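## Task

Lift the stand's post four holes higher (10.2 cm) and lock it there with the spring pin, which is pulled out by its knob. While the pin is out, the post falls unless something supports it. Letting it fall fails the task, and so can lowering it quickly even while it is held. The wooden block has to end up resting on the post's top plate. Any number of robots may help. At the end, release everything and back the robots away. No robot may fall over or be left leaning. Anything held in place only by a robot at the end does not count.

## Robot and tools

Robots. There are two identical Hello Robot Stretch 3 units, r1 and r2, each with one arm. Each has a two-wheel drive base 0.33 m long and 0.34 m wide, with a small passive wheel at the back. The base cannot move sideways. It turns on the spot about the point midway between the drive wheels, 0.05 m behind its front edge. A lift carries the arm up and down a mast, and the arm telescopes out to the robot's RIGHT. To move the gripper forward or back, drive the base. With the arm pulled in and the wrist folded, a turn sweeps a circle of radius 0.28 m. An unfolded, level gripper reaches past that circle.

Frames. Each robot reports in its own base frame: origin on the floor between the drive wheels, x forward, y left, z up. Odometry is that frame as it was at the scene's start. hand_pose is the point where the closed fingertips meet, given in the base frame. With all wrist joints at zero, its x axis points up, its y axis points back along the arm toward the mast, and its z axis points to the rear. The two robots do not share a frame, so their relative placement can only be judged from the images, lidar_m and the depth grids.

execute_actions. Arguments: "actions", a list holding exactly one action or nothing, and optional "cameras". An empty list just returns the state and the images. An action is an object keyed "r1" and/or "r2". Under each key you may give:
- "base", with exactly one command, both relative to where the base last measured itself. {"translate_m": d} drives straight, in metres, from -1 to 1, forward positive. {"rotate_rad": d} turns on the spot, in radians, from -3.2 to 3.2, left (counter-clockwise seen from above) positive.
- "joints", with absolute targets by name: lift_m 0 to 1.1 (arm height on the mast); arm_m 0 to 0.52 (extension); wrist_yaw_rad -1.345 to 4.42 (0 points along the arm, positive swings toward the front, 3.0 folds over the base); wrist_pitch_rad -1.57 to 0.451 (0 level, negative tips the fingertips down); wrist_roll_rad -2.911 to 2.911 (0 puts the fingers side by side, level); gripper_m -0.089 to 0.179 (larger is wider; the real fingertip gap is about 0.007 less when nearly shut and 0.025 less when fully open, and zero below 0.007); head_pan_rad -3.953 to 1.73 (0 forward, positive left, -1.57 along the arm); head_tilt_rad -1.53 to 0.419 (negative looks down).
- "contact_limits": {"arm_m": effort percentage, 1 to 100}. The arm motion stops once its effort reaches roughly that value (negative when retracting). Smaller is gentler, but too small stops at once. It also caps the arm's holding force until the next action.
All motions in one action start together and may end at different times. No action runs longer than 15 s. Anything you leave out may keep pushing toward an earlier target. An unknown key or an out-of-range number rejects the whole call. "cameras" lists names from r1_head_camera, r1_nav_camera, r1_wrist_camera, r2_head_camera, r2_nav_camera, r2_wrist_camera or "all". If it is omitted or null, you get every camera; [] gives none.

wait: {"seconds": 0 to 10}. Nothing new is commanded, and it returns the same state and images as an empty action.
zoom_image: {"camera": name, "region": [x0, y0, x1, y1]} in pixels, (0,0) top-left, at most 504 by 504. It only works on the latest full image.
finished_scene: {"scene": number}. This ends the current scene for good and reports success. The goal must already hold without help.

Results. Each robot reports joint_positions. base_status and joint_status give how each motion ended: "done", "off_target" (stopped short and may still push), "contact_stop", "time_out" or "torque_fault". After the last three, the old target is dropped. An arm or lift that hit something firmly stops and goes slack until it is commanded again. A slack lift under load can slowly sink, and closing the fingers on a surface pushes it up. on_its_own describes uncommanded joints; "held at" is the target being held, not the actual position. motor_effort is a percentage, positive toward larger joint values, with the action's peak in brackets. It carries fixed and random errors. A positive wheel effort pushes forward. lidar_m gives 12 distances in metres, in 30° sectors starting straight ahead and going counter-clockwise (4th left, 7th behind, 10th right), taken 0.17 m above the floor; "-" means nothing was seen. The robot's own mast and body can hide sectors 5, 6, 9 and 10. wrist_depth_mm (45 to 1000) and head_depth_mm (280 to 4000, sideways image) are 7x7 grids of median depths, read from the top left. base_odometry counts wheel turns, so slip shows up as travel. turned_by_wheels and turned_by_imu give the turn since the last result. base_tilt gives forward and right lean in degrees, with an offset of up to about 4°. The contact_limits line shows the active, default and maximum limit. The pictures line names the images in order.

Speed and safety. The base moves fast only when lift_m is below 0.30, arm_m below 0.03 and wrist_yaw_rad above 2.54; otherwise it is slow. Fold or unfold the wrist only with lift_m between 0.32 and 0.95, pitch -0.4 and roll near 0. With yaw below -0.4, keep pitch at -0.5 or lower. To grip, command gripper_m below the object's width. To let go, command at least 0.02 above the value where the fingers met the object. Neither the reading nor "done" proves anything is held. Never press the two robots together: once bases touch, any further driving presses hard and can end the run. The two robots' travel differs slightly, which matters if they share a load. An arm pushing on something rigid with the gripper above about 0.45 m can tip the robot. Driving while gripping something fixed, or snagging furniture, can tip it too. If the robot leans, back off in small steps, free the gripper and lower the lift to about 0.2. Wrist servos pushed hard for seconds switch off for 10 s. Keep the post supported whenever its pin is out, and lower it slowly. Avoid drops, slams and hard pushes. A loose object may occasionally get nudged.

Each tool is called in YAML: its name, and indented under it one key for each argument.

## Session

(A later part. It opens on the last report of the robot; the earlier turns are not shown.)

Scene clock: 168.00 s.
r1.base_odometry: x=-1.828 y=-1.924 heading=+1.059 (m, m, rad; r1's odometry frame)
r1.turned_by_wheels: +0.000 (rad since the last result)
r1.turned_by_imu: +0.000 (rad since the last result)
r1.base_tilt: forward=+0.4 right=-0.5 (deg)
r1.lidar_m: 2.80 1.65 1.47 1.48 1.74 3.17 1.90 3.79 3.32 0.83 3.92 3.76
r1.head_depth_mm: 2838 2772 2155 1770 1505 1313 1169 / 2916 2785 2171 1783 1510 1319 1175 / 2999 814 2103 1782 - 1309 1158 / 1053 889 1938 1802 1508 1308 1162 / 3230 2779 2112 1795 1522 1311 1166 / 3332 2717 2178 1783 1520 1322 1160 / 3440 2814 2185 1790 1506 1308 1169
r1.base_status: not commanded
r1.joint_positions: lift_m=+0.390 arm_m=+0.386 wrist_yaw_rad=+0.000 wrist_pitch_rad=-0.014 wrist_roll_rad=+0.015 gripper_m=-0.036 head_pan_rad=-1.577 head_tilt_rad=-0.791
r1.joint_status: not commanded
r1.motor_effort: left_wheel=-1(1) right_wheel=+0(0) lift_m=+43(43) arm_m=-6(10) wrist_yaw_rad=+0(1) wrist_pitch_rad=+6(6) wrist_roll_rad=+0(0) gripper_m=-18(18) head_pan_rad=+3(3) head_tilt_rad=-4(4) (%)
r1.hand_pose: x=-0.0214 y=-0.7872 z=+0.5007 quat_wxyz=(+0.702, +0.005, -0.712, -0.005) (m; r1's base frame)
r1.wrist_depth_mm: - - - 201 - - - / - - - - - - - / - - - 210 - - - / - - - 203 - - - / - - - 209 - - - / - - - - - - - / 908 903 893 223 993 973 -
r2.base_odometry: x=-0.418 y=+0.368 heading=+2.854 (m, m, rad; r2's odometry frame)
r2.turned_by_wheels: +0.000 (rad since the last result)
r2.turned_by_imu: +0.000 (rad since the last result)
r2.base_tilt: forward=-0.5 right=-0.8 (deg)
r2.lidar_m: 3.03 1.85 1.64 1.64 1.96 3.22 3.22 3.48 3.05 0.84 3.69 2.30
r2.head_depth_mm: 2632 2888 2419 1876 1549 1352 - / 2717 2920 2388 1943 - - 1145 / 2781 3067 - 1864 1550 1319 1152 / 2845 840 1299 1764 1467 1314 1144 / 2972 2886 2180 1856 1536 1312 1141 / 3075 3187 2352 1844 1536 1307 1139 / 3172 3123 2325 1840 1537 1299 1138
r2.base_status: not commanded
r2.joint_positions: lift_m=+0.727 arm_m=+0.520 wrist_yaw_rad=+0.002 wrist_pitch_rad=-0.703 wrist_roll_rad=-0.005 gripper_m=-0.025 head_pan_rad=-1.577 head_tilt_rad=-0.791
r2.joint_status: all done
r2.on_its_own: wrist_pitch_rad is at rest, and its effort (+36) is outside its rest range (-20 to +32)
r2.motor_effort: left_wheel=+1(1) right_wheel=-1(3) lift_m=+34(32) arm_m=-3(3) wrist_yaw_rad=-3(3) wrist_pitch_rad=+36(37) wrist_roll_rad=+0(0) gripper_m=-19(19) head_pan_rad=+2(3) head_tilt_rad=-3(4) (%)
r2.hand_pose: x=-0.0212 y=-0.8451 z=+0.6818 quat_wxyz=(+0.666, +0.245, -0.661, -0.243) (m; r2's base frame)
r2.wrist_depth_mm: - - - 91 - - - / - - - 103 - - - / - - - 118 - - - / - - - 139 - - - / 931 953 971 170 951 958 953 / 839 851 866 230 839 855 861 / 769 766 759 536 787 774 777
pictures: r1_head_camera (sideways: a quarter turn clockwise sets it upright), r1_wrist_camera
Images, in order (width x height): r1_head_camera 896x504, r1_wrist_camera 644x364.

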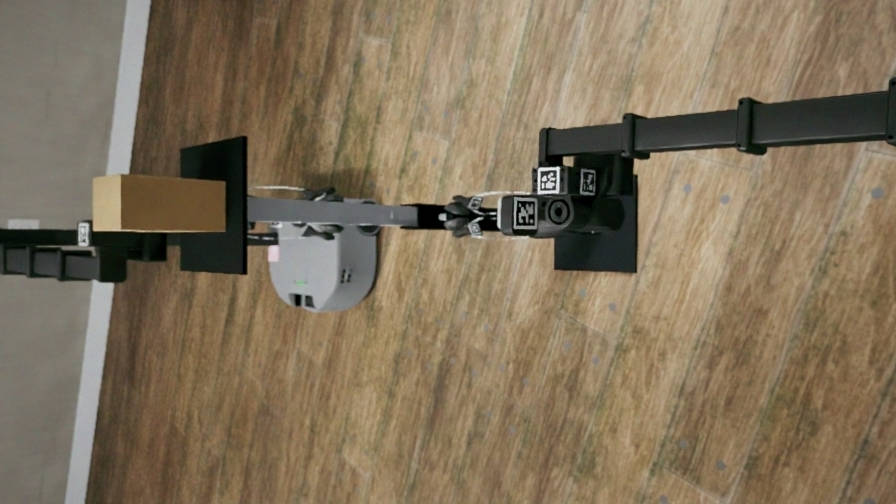

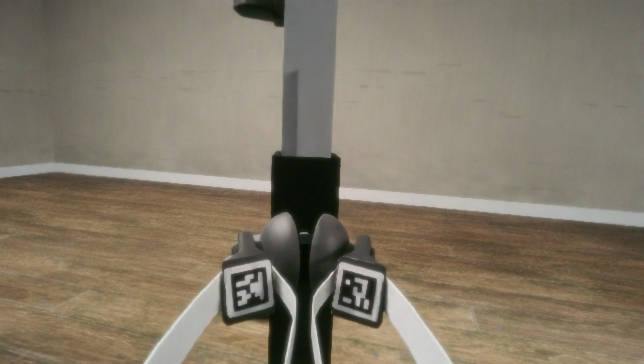

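execute_actions:
  actions:
    - {"r1":{"joints":{"gripper_m":0.05,"arm_m":0.408,"lift_m":0.386}}}
  cameras: []

execute_actions:
  actions:
    - {"r1":{"joints":{"gripper_m":-0.045}},"r2":{"joints":{"lift_m":0.7225}}}
  cameras: ["r1_head_camera"]

execute_actions:
  actions:
    - {"r1":{"joints":{"arm_m":0.388}}}
  cameras: ["r1_wrist_camera","r1_head_camera","r2_wrist_camera"]

Scene clock: 173.07 s.
r1.base_odometry: x=-1.828 y=-1.924 heading=+1.059 (m, m, rad; r1's odometry frame)
r1.turned_by_wheels: +0.000 (rad since the last result)
r1.turned_by_imu: +0.001 (rad since the last result)
r1.base_tilt: forward=+0.4 right=-0.6 (deg)
r1.lidar_m: 2.80 1.66 1.47 1.47 1.74 3.15 1.90 3.80 3.30 0.83 3.92 3.75
r1.head_depth_mm: 2873 2796 2161 1783 1518 1307 1160 / 2971 2748 2172 1769 1517 1322 1170 / 2984 811 2098 1738 - 1308 1162 / 1048 882 1919 1731 1498 1313 1166 / 3257 2777 2098 1770 1517 1311 1173 / 3286 2772 2156 1793 1519 1317 1167 / 3437 2782 2180 1803 1514 1320 1169
r1.base_status: not commanded
r1.joint_positions: lift_m=+0.386 arm_m=+0.408 wrist_yaw_rad=+0.000 wrist_pitch_rad=-0.018 wrist_roll_rad=+0.015 gripper_m=+0.050 head_pan_rad=-1.577 head_tilt_rad=-0.791
r1.joint_status: all done
r1.motor_effort: left_wheel=-2(3) right_wheel=+2(3) lift_m=+25(36) arm_m=+6(26) wrist_yaw_rad=+1(1) wrist_pitch_rad=+8(8) wrist_roll_rad=+0(0) gripper_m=+0(79) head_pan_rad=+3(3) head_tilt_rad=-4(5) (%)
r1.hand_pose: x=-0.0214 y=-0.8083 z=+0.4963 quat_wxyz=(+0.702, +0.007, -0.712, -0.007) (m; r1's base frame)
r1.wrist_depth_mm: - - - 179 - - - / - - - 183 - - - / - - - 187 - - - / - - - 185 - - - / - - - 188 - - - / - - - 193 - - - / 924 925 892 198 924 994 994
r2.base_odometry: x=-0.418 y=+0.368 heading=+2.854 (m, m, rad; r2's odometry frame)
r2.turned_by_wheels: +0.000 (rad since the last result)
r2.turned_by_imu: +0.000 (rad since the last result)
r2.base_tilt: forward=-0.5 right=-0.8 (deg)
r2.lidar_m: 3.01 1.85 1.64 1.64 1.96 3.21 3.22 3.50 3.04 0.85 3.71 2.31
r2.head_depth_mm: 2645 2914 2378 1878 1551 1357 - / 2720 2932 2392 1932 - - 1153 / 2765 3103 - 1873 1546 1322 1151 / 2820 836 1289 1708 1462 1315 1148 / 2977 2894 2187 1849 1532 1323 1140 / 3027 3130 2349 1870 1531 1313 1138 / 3174 3145 2346 1855 1537 1310 1134
r2.base_status: not commanded
r2.joint_positions: lift_m=+0.727 arm_m=+0.520 wrist_yaw_rad=+0.002 wrist_pitch_rad=-0.703 wrist_roll_rad=-0.005 gripper_m=-0.025 head_pan_rad=-1.577 head_tilt_rad=-0.791
r2.joint_status: not commanded
r2.on_its_own: wrist_pitch_rad is at rest, and its effort (+36) is outside its rest range (-20 to +32)
r2.motor_effort: left_wheel=+1(1) right_wheel=-2(2) lift_m=+34(34) arm_m=-3(3) wrist_yaw_rad=-3(3) wrist_pitch_rad=+36(36) wrist_roll_rad=+0(0) gripper_m=-19(18) head_pan_rad=+1(4) head_tilt_rad=-4(4) (%)
r2.hand_pose: x=-0.0212 y=-0.8451 z=+0.6818 quat_wxyz=(+0.666, +0.245, -0.661, -0.243) (m; r2's base frame)
r2.wrist_depth_mm: - - - 90 - - - / - - - 102 - - - / - - - 118 - - - / - - - 139 - - - / 942 948 956 169 943 939 941 / 850 872 866 229 878 857 849 / 779 764 753 540 776 780 758
pictures: none
No camera images: the call's "cameras" was empty. Leave "cameras" out to get every camera's image.

Scene clock: 174.50 s.
r1.base_odometry: x=-1.828 y=-1.924 heading=+1.060 (m, m, rad; r1's odometry frame)
r1.turned_by_wheels: +0.000 (rad since the last result)
r1.turned_by_imu: +0.000 (rad since the last result)
r1.base_tilt: forward=+0.6 right=-0.5 (deg)
r1.lidar_m: 2.80 1.66 1.47 1.47 1.74 3.16 1.91 3.79 3.30 0.83 3.93 3.75
r1.head_depth_mm: 2872 2779 2185 1790 1507 1312 1171 / 2976 2742 2157 1778 1509 1309 1167 / 3030 811 2106 1757 - 1311 1160 / 1051 890 1937 1760 1487 1310 1159 / 3245 2779 2127 1790 1511 1320 1164 / 3305 2813 2182 1807 1512 1306 1167 / 3382 2752 2173 1775 1506 1319 1172
r1.base_status: not commanded
r1.joint_positions: lift_m=+0.386 arm_m=+0.408 wrist_yaw_rad=+0.000 wrist_pitch_rad=-0.017 wrist_roll_rad=+0.015 gripper_m=-0.044 head_pan_rad=-1.577 head_tilt_rad=-0.791
r1.joint_status: all done
r1.motor_effort: left_wheel=-1(2) right_wheel=+0(1) lift_m=+27(26) arm_m=-1(7) wrist_yaw_rad=+0(0) wrist_pitch_rad=+7(8) wrist_roll_rad=+0(0) gripper_m=-23(98) head_pan_rad=+3(3) head_tilt_rad=-4(5) (%)
r1.hand_pose: x=-0.0214 y=-0.8088 z=+0.4966 quat_wxyz=(+0.702, +0.006, -0.712, -0.006) (m; r1's base frame)
r1.wrist_depth_mm: - - - 179 - - - / - - - 183 - - - / - - - 187 - - - / - - - 184 - - - / - - - 187 - - - / - - - 151 - - - / 901 936 890 198 971 972 -
r2.base_odometry: x=-0.418 y=+0.368 heading=+2.854 (m, m, rad; r2's odometry frame)
r2.turned_by_wheels: +0.000 (rad since the last result)
r2.turned_by_imu: +0.000 (rad since the last result)
r2.base_tilt: forward=-0.5 right=-0.9 (deg)
r2.lidar_m: 3.02 1.85 1.64 1.64 1.96 3.21 3.23 3.50 3.07 0.84 3.68 2.30
r2.head_depth_mm: 2637 2909 2391 1885 1561 1352 - / 2697 2981 2382 1939 - - 1138 / 2774 3095 - 1860 1535 1315 1146 / 2823 840 1286 1763 1458 1317 1141 / 2983 2921 2163 1855 1540 1307 1141 / 3004 3174 2327 1852 1538 1304 1141 / 3169 3167 2327 1841 1528 1306 1139
r2.base_status: not commanded
r2.joint_positions: lift_m=+0.722 arm_m=+0.520 wrist_yaw_rad=+0.002 wrist_pitch_rad=-0.696 wrist_roll_rad=-0.005 gripper_m=-0.025 head_pan_rad=-1.577 head_tilt_rad=-0.791
r2.joint_status: all done
r2.on_its_own: wrist_pitch_rad is at rest, and its effort (+33) is outside its rest range (-20 to +32)
r2.motor_effort: left_wheel=+1(1) right_wheel=-2(2) lift_m=+22(31) arm_m=-3(3) wrist_yaw_rad=-3(3) wrist_pitch_rad=+33(36) wrist_roll_rad=+0(0) gripper_m=-19(19) head_pan_rad=+2(3) head_tilt_rad=-4(5) (%)
r2.hand_pose: x=-0.0212 y=-0.8464 z=+0.6784 quat_wxyz=(+0.667, +0.243, -0.662, -0.240) (m; r2's base frame)
r2.wrist_depth_mm: - - - 90 - - - / - - - 102 - - - / - - - 117 - - - / - - - 138 - - - / 972 949 931 167 955 968 949 / 822 872 853 224 859 854 855 / 753 782 766 532 772 771 774
pictures: r1_head_camera (sideways: a quarter turn clockwise sets it upright)
Images, in order (width x height): r1_head_camera 896x504.

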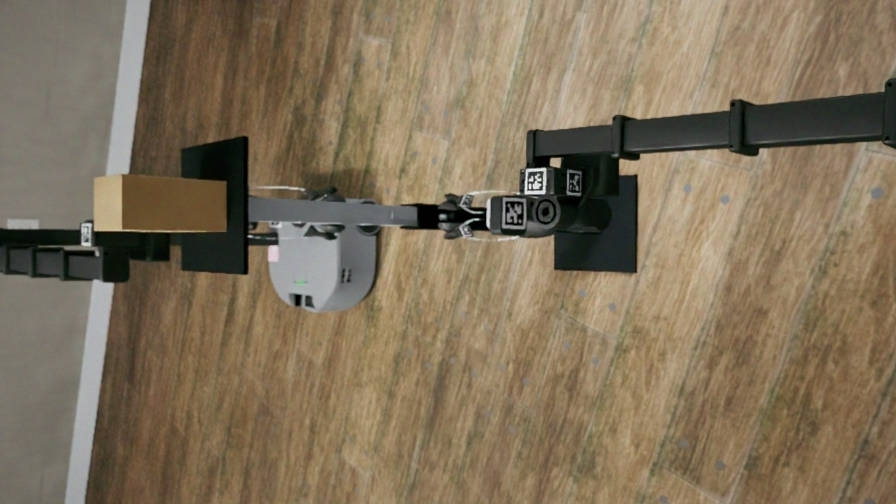

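Scene clock: 175.53 s.
r1.base_odometry: x=-1.828 y=-1.924 heading=+1.060 (m, m, rad; r1's odometry frame)
r1.turned_by_wheels: +0.000 (rad since the last result)
r1.turned_by_imu: +0.000 (rad since the last result)
r1.base_tilt: forward=+0.5 right=-0.7 (deg)
r1.lidar_m: 2.80 1.66 1.47 1.48 1.74 3.15 1.90 3.78 3.32 0.83 3.92 3.75
r1.head_depth_mm: 2829 2781 2154 1781 1507 1310 1166 / 2948 2786 2161 1788 1512 1313 1169 / 2969 815 2107 1778 - 1314 1161 / 1057 886 1939 1775 1507 1310 1162 / 3212 2773 2085 1780 1510 1314 1159 / 3338 2768 2170 1780 1520 1324 1165 / 3447 2758 2200 1782 1510 1312 1165
r1.base_status: not commanded
r1.joint_positions: lift_m=+0.386 arm_m=+0.389 wrist_yaw_rad=+0.000 wrist_pitch_rad=-0.014 wrist_roll_rad=+0.015 gripper_m=-0.041 head_pan_rad=-1.577 head_tilt_rad=-0.791
r1.joint_status: all done
r1.motor_effort: left_wheel=+0(1) right_wheel=-1(1) lift_m=+26(27) arm_m=-9(17) wrist_yaw_rad=+0(0) wrist_pitch_rad=+6(7) wrist_roll_rad=+0(0) gripper_m=-19(24) head_pan_rad=+3(3) head_tilt_rad=-5(4) (%)
r1.hand_pose: x=-0.0214 y=-0.7894 z=+0.4973 quat_wxyz=(+0.702, +0.005, -0.712, -0.005) (m; r1's base frame)
r1.wrist_depth_mm: - - - 199 - - - / - - - 204 - - - / - - - 207 - - - / - - - 204 - - - / - - - 206 - - - / - - - 214 - - - / 904 932 875 219 973 977 -
r2.base_odometry: x=-0.418 y=+0.368 heading=+2.854 (m, m, rad; r2's odometry frame)
r2.turned_by_wheels: +0.000 (rad since the last result)
r2.turned_by_imu: +0.000 (rad since the last result)
r2.base_tilt: forward=-0.5 right=-0.8 (deg)
r2.lidar_m: 3.00 1.85 1.64 1.64 1.96 3.20 3.24 3.48 3.05 0.84 3.68 2.31
r2.head_depth_mm: 2595 2908 2391 1868 1553 1349 - / 2715 2955 2382 1928 - - 1135 / 2782 3040 - 1869 1549 1318 1150 / 2816 841 1304 1754 1455 1310 1146 / 2972 2892 2187 1855 1532 1313 1143 / 3046 3147 2367 1840 1535 1314 1141 / 3160 3154 2330 1844 1530 1304 1134
r2.base_status: not commanded
r2.joint_positions: lift_m=+0.722 arm_m=+0.520 wrist_yaw_rad=+0.002 wrist_pitch_rad=-0.696 wrist_roll_rad=-0.005 gripper_m=-0.025 head_pan_rad=-1.577 head_tilt_rad=-0.791
r2.joint_status: not commanded
r2.on_its_own: wrist_pitch_rad is at rest, and its effort (+33) is outside its rest range (-20 to +32)
r2.motor_effort: left_wheel=+1(1) right_wheel=-2(3) lift_m=+22(22) arm_m=-3(3) wrist_yaw_rad=-3(3) wrist_pitch_rad=+33(33) wrist_roll_rad=+0(0) gripper_m=-19(18) head_pan_rad=+2(2) head_tilt_rad=-4(2) (%)
r2.hand_pose: x=-0.0212 y=-0.8464 z=+0.6784 quat_wxyz=(+0.667, +0.243, -0.662, -0.240) (m; r2's base frame)
r2.wrist_depth_mm: - - - 90 - - - / - - - 102 - - - / - - - 118 - - - / - - - 138 - - - / 953 950 942 168 938 953 962 / 822 846 855 223 863 865 850 / 763 769 755 536 768 769 765
pictures: r1_head_camera (sideways: a quarter turn clockwise sets it upright), r1_wrist_camera, r2_wrist_camera
Images, in order (width x height): r1_head_camera 896x504, r1_wrist_camera 644x364, r2_wrist_camera 644x364.

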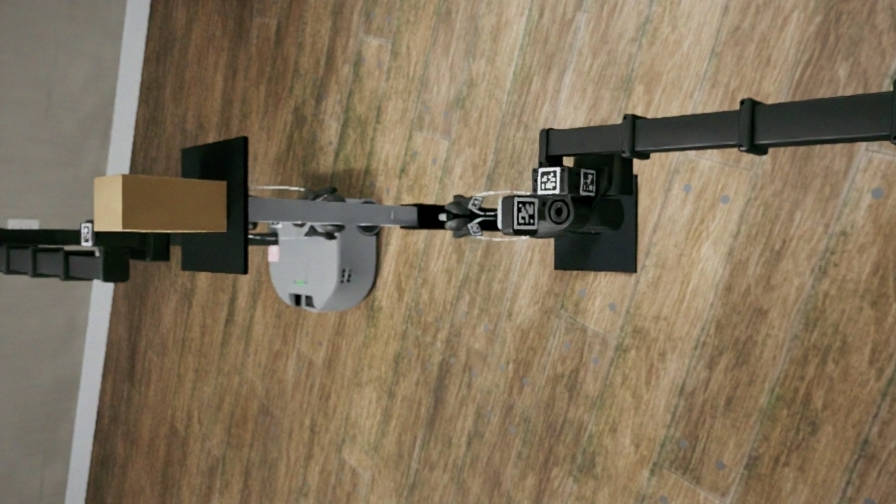

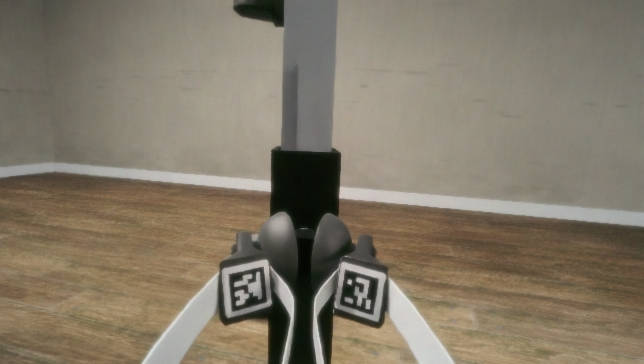

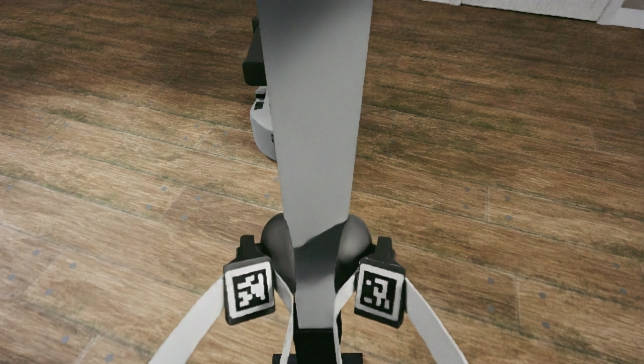

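execute_actions:
  actions:
    - {"r1":{"joints":{"gripper_m":0.06,"wrist_pitch_rad":-0.79,"lift_m":0.559,"arm_m":0.44}},"r2":{"joints":{"lift_m":0.712}}}
  cameras: []

execute_actions:
  actions:
    - {"r1":{"joints":{"arm_m":0.495}},"r2":{"joints":{"gripper_m":0.055,"wrist_pitch_rad":-0.57}}}
  cameras: ["r1_wrist_camera","r1_head_camera","r2_wrist_camera"]

Scene clock: 186.90 s.
r1.base_odometry: x=-1.828 y=-1.924 heading=+1.059 (m, m, rad; r1's odometry frame)
r1.turned_by_wheels: +0.000 (rad since the last result)
r1.turned_by_imu: +0.001 (rad since the last result)
r1.base_tilt: forward=+0.3 right=-0.7 (deg)
r1.lidar_m: 2.80 1.65 1.47 1.47 1.74 3.15 1.90 3.80 3.33 0.83 3.92 3.75
r1.head_depth_mm: 2880 2769 2184 1792 1502 1312 1167 / 2928 2762 2151 1820 1520 - 1172 / 2998 813 2125 - 1499 1315 1165 / 1232 890 1935 1784 1467 1314 1157 / 3275 2785 2119 1796 1510 1324 1155 / 3257 2756 2161 1773 1510 1311 1165 / 3467 2793 2177 1789 1514 1316 1159
r1.base_status: not commanded
r1.joint_positions: lift_m=+0.559 arm_m=+0.440 wrist_yaw_rad=+0.000 wrist_pitch_rad=-0.800 wrist_roll_rad=+0.015 gripper_m=+0.060 head_pan_rad=-1.577 head_tilt_rad=-0.791
r1.joint_status: all done
r1.motor_effort: left_wheel=-2(2) right_wheel=+1(1) lift_m=+44(48) arm_m=+7(15) wrist_yaw_rad=+2(0) wrist_pitch_rad=+4(50) wrist_roll_rad=+0(0) gripper_m=+0(81) head_pan_rad=+3(3) head_tilt_rad=-5(5) (%)
r1.hand_pose: x=-0.0215 y=-0.7457 z=+0.4968 quat_wxyz=(+0.647, +0.274, -0.656, -0.278) (m; r1's base frame)
r1.wrist_depth_mm: - - - 173 - - - / 961 - - 189 - - - / 851 898 886 217 953 973 994 / 773 807 809 287 861 855 899 / 718 735 744 367 774 759 779 / 659 673 648 641 - 698 706 / 595 603 609 601 614 641 656
r2.base_odometry: x=-0.418 y=+0.368 heading=+2.854 (m, m, rad; r2's odometry frame)
r2.turned_by_wheels: +0.000 (rad since the last result)
r2.turned_by_imu: +0.000 (rad since the last result)
r2.base_tilt: forward=-0.5 right=-0.8 (deg)
r2.lidar_m: 3.03 1.85 1.64 1.65 1.96 3.21 3.23 3.48 3.07 0.84 3.70 2.30
r2.head_depth_mm: 2624 2924 2388 1887 1563 1355 - / 2723 2956 2403 1940 - - 1152 / 2773 3071 - 1886 1546 1321 1147 / 2805 848 1921 1756 1457 1318 1144 / 2847 3060 2272 1851 1530 1311 1147 / 3080 3185 2338 1848 1534 1309 1141 / 3137 3170 2345 1842 1523 1301 1140
r2.base_status: not commanded
r2.joint_positions: lift_m=+0.713 arm_m=+0.520 wrist_yaw_rad=+0.002 wrist_pitch_rad=-0.675 wrist_roll_rad=-0.005 gripper_m=-0.025 head_pan_rad=-1.577 head_tilt_rad=-0.791
r2.joint_status: all done
r2.motor_effort: left_wheel=+0(2) right_wheel=-1(2) lift_m=+14(21) arm_m=+5(5) wrist_yaw_rad=-3(3) wrist_pitch_rad=+25(33) wrist_roll_rad=+0(0) gripper_m=-18(18) head_pan_rad=+3(3) head_tilt_rad=-3(4) (%)
r2.hand_pose: x=-0.0212 y=-0.8496 z=+0.6723 quat_wxyz=(+0.669, +0.236, -0.665, -0.233) (m; r2's base frame)
r2.wrist_depth_mm: - - - 90 - - - / - - - 102 - - - / - - - 116 - - - / - - - 136 - - - / 956 932 957 163 946 987 980 / 840 870 863 202 868 864 850 / 764 772 753 298 785 779 779
pictures: none
No camera images: the call's "cameras" was empty. Leave "cameras" out to get every camera's image.

Scene clock: 188.43 s.
r1.base_odometry: x=-1.828 y=-1.924 heading=+1.059 (m, m, rad; r1's odometry frame)
r1.turned_by_wheels: +0.000 (rad since the last result)
r1.turned_by_imu: +0.000 (rad since the last result)
r1.base_tilt: forward=+0.4 right=-0.5 (deg)
r1.lidar_m: 2.80 1.66 1.47 1.47 1.74 3.16 1.90 3.78 3.31 0.83 3.92 3.76
r1.head_depth_mm: 2847 2768 2141 1786 1510 1310 1157 / 3020 2780 2164 1799 1548 - 1165 / 2971 814 2095 1688 1491 1310 1163 / 1193 887 1947 1771 1469 1310 1161 / 3233 2786 2097 1788 1512 1311 1167 / 3296 2802 2183 1787 1519 1314 1165 / 3449 2746 2186 1782 1510 1312 1161
r1.base_status: not commanded
r1.joint_positions: lift_m=+0.559 arm_m=+0.495 wrist_yaw_rad=+0.000 wrist_pitch_rad=-0.801 wrist_roll_rad=+0.015 gripper_m=+0.060 head_pan_rad=-1.577 head_tilt_rad=-0.791
r1.joint_status: all done
r1.motor_effort: left_wheel=-2(2) right_wheel=+1(1) lift_m=+45(45) arm_m=+7(6) wrist_yaw_rad=-1(1) wrist_pitch_rad=+4(4) wrist_roll_rad=+0(0) gripper_m=-1(0) head_pan_rad=+3(3) head_tilt_rad=-4(4) (%)
r1.hand_pose: x=-0.0215 y=-0.8006 z=+0.4967 quat_wxyz=(+0.647, +0.274, -0.656, -0.278) (m; r1's base frame)
r1.wrist_depth_mm: - - 993 109 - - - / 958 - - 129 - - - / 884 890 893 146 982 982 - / 772 782 786 174 858 846 891 / 713 730 748 194 769 766 783 / 652 652 662 305 - 695 705 / 609 599 599 578 618 652 656
r2.base_odometry: x=-0.418 y=+0.368 heading=+2.854 (m, m, rad; r2's odometry frame)
r2.turned_by_wheels: +0.000 (rad since the last result)
r2.turned_by_imu: +0.000 (rad since the last result)
r2.base_tilt: forward=-0.5 right=-0.8 (deg)
r2.lidar_m: 3.03 1.84 1.64 1.64 1.96 3.22 3.23 3.50 3.07 0.84 3.68 2.31
r2.head_depth_mm: 2645 2922 2392 1888 1553 1356 - / 2696 2985 2405 1935 - - 1150 / 2789 3057 - 1871 1545 1322 1153 / 2818 843 1147 1707 1460 1313 1145 / 2853 3036 2195 1869 1536 1311 1139 / 3084 3188 2346 1840 1533 1308 1143 / 3180 3178 2336 1851 1527 1300 1137
r2.base_status: not commanded
r2.joint_positions: lift_m=+0.712 arm_m=+0.520 wrist_yaw_rad=+0.002 wrist_pitch_rad=-0.589 wrist_roll_rad=-0.005 gripper_m=+0.055 head_pan_rad=-1.577 head_tilt_rad=-0.791
r2.joint_status: all done
r2.motor_effort: left_wheel=+0(1) right_wheel=+0(0) lift_m=+18(18) arm_m=+3(6) wrist_yaw_rad=-3(4) wrist_pitch_rad=+7(37) wrist_roll_rad=+0(0) gripper_m=+0(76) head_pan_rad=+2(3) head_tilt_rad=-4(4) (%)
r2.hand_pose: x=-0.0212 y=-0.8643 z=+0.6885 quat_wxyz=(+0.679, +0.207, -0.674, -0.204) (m; r2's base frame)
r2.wrist_depth_mm: - - 272 84 - - - / - - - 93 - - - / - - - 105 - - - / - - - 120 - - - / - - - 140 - - - / 892 917 - 181 - 888 918 / 791 806 796 229 789 834 803
pictures: r1_head_camera (sideways: a quarter turn clockwise sets it upright), r1_wrist_camera, r2_wrist_camera
Images, in order (width x height): r1_head_camera 896x504, r1_wrist_camera 644x364, r2_wrist_camera 644x364.

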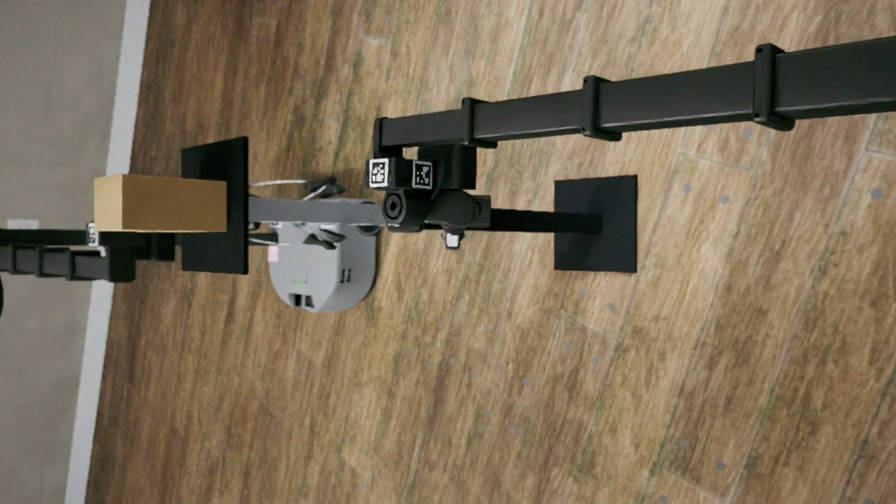

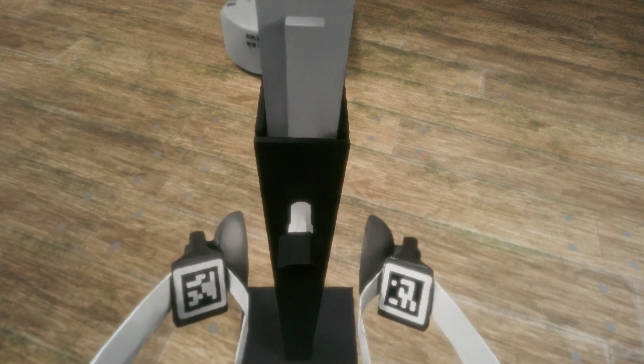

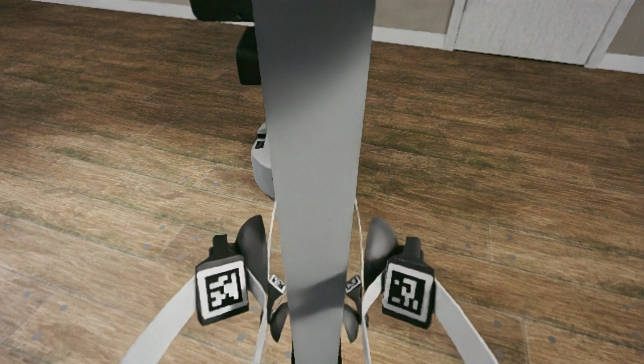

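execute_actions:
  actions:
    - {"r1":{"base":{"translate_m":0.004},"joints":{"lift_m":0.547}},"r2":{"joints":{"gripper_m":-0.026}}}
  cameras: ["r1_wrist_camera"]

execute_actions:
  actions:
    - {"r1":{"joints":{"gripper_m":-0.036}},"r2":{"joints":{"lift_m":0.724}}}
  cameras: ["r1_wrist_camera","r1_head_camera"]

Scene clock: 192.00 s.
r1.base_odometry: x=-1.826 y=-1.920 heading=+1.059 (m, m, rad; r1's odometry frame)
r1.turned_by_wheels: +0.000 (rad since the last result)
r1.turned_by_imu: +0.000 (rad since the last result)
r1.base_tilt: forward=+0.4 right=-0.6 (deg)
r1.lidar_m: 2.80 1.65 1.47 1.47 1.74 3.17 1.91 3.78 3.32 0.83 3.92 3.75
r1.head_depth_mm: 2870 2774 2170 1771 1506 1314 1155 / 2967 2721 2166 1770 1541 - 1153 / 3015 807 2095 1670 1499 1308 1164 / 1265 891 1944 1778 1469 1315 1166 / 3251 2774 2120 1779 1506 1327 1161 / 3257 2729 2139 1785 1518 1307 1162 / 3408 2789 2188 1784 1509 1322 1162
r1.base_status: done
r1.joint_positions: lift_m=+0.547 arm_m=+0.495 wrist_yaw_rad=+0.000 wrist_pitch_rad=-0.801 wrist_roll_rad=+0.015 gripper_m=+0.060 head_pan_rad=-1.577 head_tilt_rad=-0.791
r1.joint_status: all done
r1.motor_effort: left_wheel=-1(2) right_wheel=+1(7) lift_m=+27(39) arm_m=+7(6) wrist_yaw_rad=+0(1) wrist_pitch_rad=+4(4) wrist_roll_rad=+0(1) gripper_m=+0(1) head_pan_rad=+3(3) head_tilt_rad=-5(5) (%)
r1.hand_pose: x=-0.0215 y=-0.8006 z=+0.4853 quat_wxyz=(+0.647, +0.274, -0.656, -0.278) (m; r1's base frame)
r1.wrist_depth_mm: - - 957 109 - - - / 959 - 992 128 - - - / 860 877 894 140 929 980 982 / 777 777 774 167 812 850 897 / 703 699 735 195 751 763 769 / 633 643 641 306 - 698 691 / 577 595 587 581 621 639 638
r2.base_odometry: x=-0.418 y=+0.368 heading=+2.854 (m, m, rad; r2's odometry frame)
r2.turned_by_wheels: +0.000 (rad since the last result)
r2.turned_by_imu: +0.001 (rad since the last result)
r2.base_tilt: forward=-0.4 right=-0.8 (deg)
r2.lidar_m: 3.01 1.85 1.64 1.64 1.95 3.22 3.23 3.49 3.06 0.84 3.69 2.30
r2.head_depth_mm: 2637 2924 2413 1882 1557 1359 - / 2730 2951 2369 1932 - - 1150 / 2785 3024 - 1857 1537 1320 1147 / 2832 837 1154 1727 1457 1314 1142 / 2880 3065 2180 1859 1543 1306 1140 / 3073 3210 2327 1850 1543 1304 1143 / 3215 3152 2323 1834 1533 1303 1143
r2.base_status: not commanded
r2.joint_positions: lift_m=+0.712 arm_m=+0.520 wrist_yaw_rad=+0.002 wrist_pitch_rad=-0.589 wrist_roll_rad=-0.005 gripper_m=-0.025 head_pan_rad=-1.577 head_tilt_rad=-0.791
r2.joint_status: all done
r2.motor_effort: left_wheel=+1(1) right_wheel=-1(1) lift_m=+21(21) arm_m=-3(4) wrist_yaw_rad=-3(3) wrist_pitch_rad=+7(7) wrist_roll_rad=+0(0) gripper_m=-21(94) head_pan_rad=+2(2) head_tilt_rad=-4(3) (%)
r2.hand_pose: x=-0.0212 y=-0.8649 z=+0.6883 quat_wxyz=(+0.679, +0.207, -0.674, -0.204) (m; r2's base frame)
r2.wrist_depth_mm: - - 272 83 - - - / - - - 92 - - - / - - - 103 - - - / - - - 118 - - - / - - - 138 - - - / 873 882 896 165 949 913 891 / 787 794 771 221 799 807 815
pictures: r1_wrist_camera
Images, in order (width x height): r1_wrist_camera 644x364.

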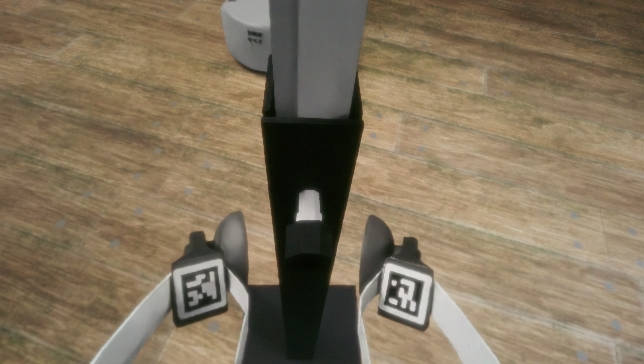

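Scene clock: 193.43 s.
r1.base_odometry: x=-1.826 y=-1.920 heading=+1.059 (m, m, rad; r1's odometry frame)
r1.turned_by_wheels: +0.000 (rad since the last result)
r1.turned_by_imu: +0.000 (rad since the last result)
r1.base_tilt: forward=+0.5 right=-0.5 (deg)
r1.lidar_m: 2.79 1.65 1.47 1.47 1.74 3.14 1.91 3.78 3.32 0.83 3.92 3.73
r1.head_depth_mm: 2842 2793 2170 1758 1520 1316 1159 / 2932 2775 2188 1779 1546 - 1150 / 2927 819 2075 1671 1490 1316 1165 / 1233 993 1937 1788 1466 1316 1158 / 3327 2761 2117 1786 1514 1315 1164 / 3377 2749 2160 1803 1510 1318 1160 / 3465 2776 2163 1782 1508 1327 1156
r1.base_status: not commanded
r1.joint_positions: lift_m=+0.547 arm_m=+0.495 wrist_yaw_rad=-0.002 wrist_pitch_rad=-0.801 wrist_roll_rad=+0.015 gripper_m=-0.035 head_pan_rad=-1.577 head_tilt_rad=-0.791
r1.joint_status: all done
r1.motor_effort: left_wheel=-3(3) right_wheel=+5(5) lift_m=+34(35) arm_m=+1(7) wrist_yaw_rad=+2(2) wrist_pitch_rad=+4(4) wrist_roll_rad=+0(1) gripper_m=-21(94) head_pan_rad=+3(3) head_tilt_rad=-5(4) (%)
r1.hand_pose: x=-0.0218 y=-0.8010 z=+0.4851 quat_wxyz=(+0.646, +0.273, -0.656, -0.278) (m; r1's base frame)
r1.wrist_depth_mm: - - 938 108 - - - / 972 965 1000 125 - - - / 878 890 884 140 929 936 958 / 768 786 806 167 810 840 862 / 708 699 723 154 754 756 789 / 633 645 - 284 692 682 688 / 592 601 583 589 616 631 637
r2.base_odometry: x=-0.418 y=+0.368 heading=+2.854 (m, m, rad; r2's odometry frame)
r2.turned_by_wheels: +0.000 (rad since the last result)
r2.turned_by_imu: +0.005 (rad since the last result)
r2.base_tilt: forward=-0.6 right=-0.5 (deg)
r2.lidar_m: 3.00 1.85 1.64 1.65 1.97 3.20 3.24 3.49 3.08 0.84 3.71 2.30
r2.head_depth_mm: 2626 2895 2385 1883 1544 1354 - / 2689 2944 2351 1936 - - 1139 / 2787 3074 - 1863 1545 1320 1147 / 2805 819 1181 1761 1490 1316 1146 / 2886 2993 2175 1852 1535 1304 1145 / 3073 3155 2323 1849 1524 1302 1140 / 3191 3153 2316 1845 1528 1300 1135
r2.base_status: not commanded
r2.joint_positions: lift_m=+0.723 arm_m=+0.520 wrist_yaw_rad=-0.003 wrist_pitch_rad=-0.614 wrist_roll_rad=-0.005 gripper_m=-0.022 head_pan_rad=-1.577 head_tilt_rad=-0.791
r2.joint_status: all done
r2.motor_effort: left_wheel=+1(2) right_wheel=+0(3) lift_m=+34(34) arm_m=-6(6) wrist_yaw_rad=+2(3) wrist_pitch_rad=+17(17) wrist_roll_rad=+0(0) gripper_m=-21(21) head_pan_rad=+2(2) head_tilt_rad=-4(4) (%)
r2.hand_pose: x=-0.0221 y=-0.8610 z=+0.6946 quat_wxyz=(+0.676, +0.213, -0.672, -0.214) (m; r2's base frame)
r2.wrist_depth_mm: - - 275 81 - - - / - - - 91 - - - / - - - 102 - - - / - - - 118 - - - / - - - 139 - - - / 875 903 892 169 926 879 914 / 807 803 810 228 802 790 802
pictures: r1_head_camera (sideways: a quarter turn clockwise sets it upright), r1_wrist_camera
Images, in order (width x height): r1_head_camera 896x504, r1_wrist_camera 644x364.

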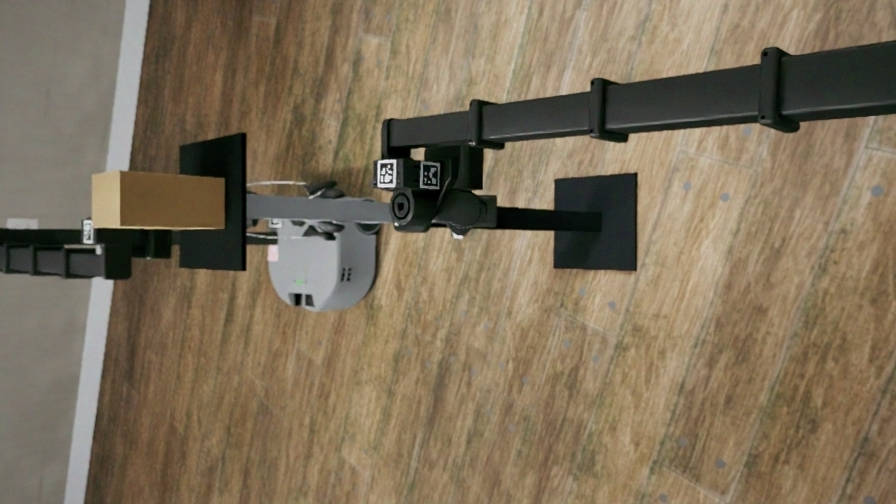

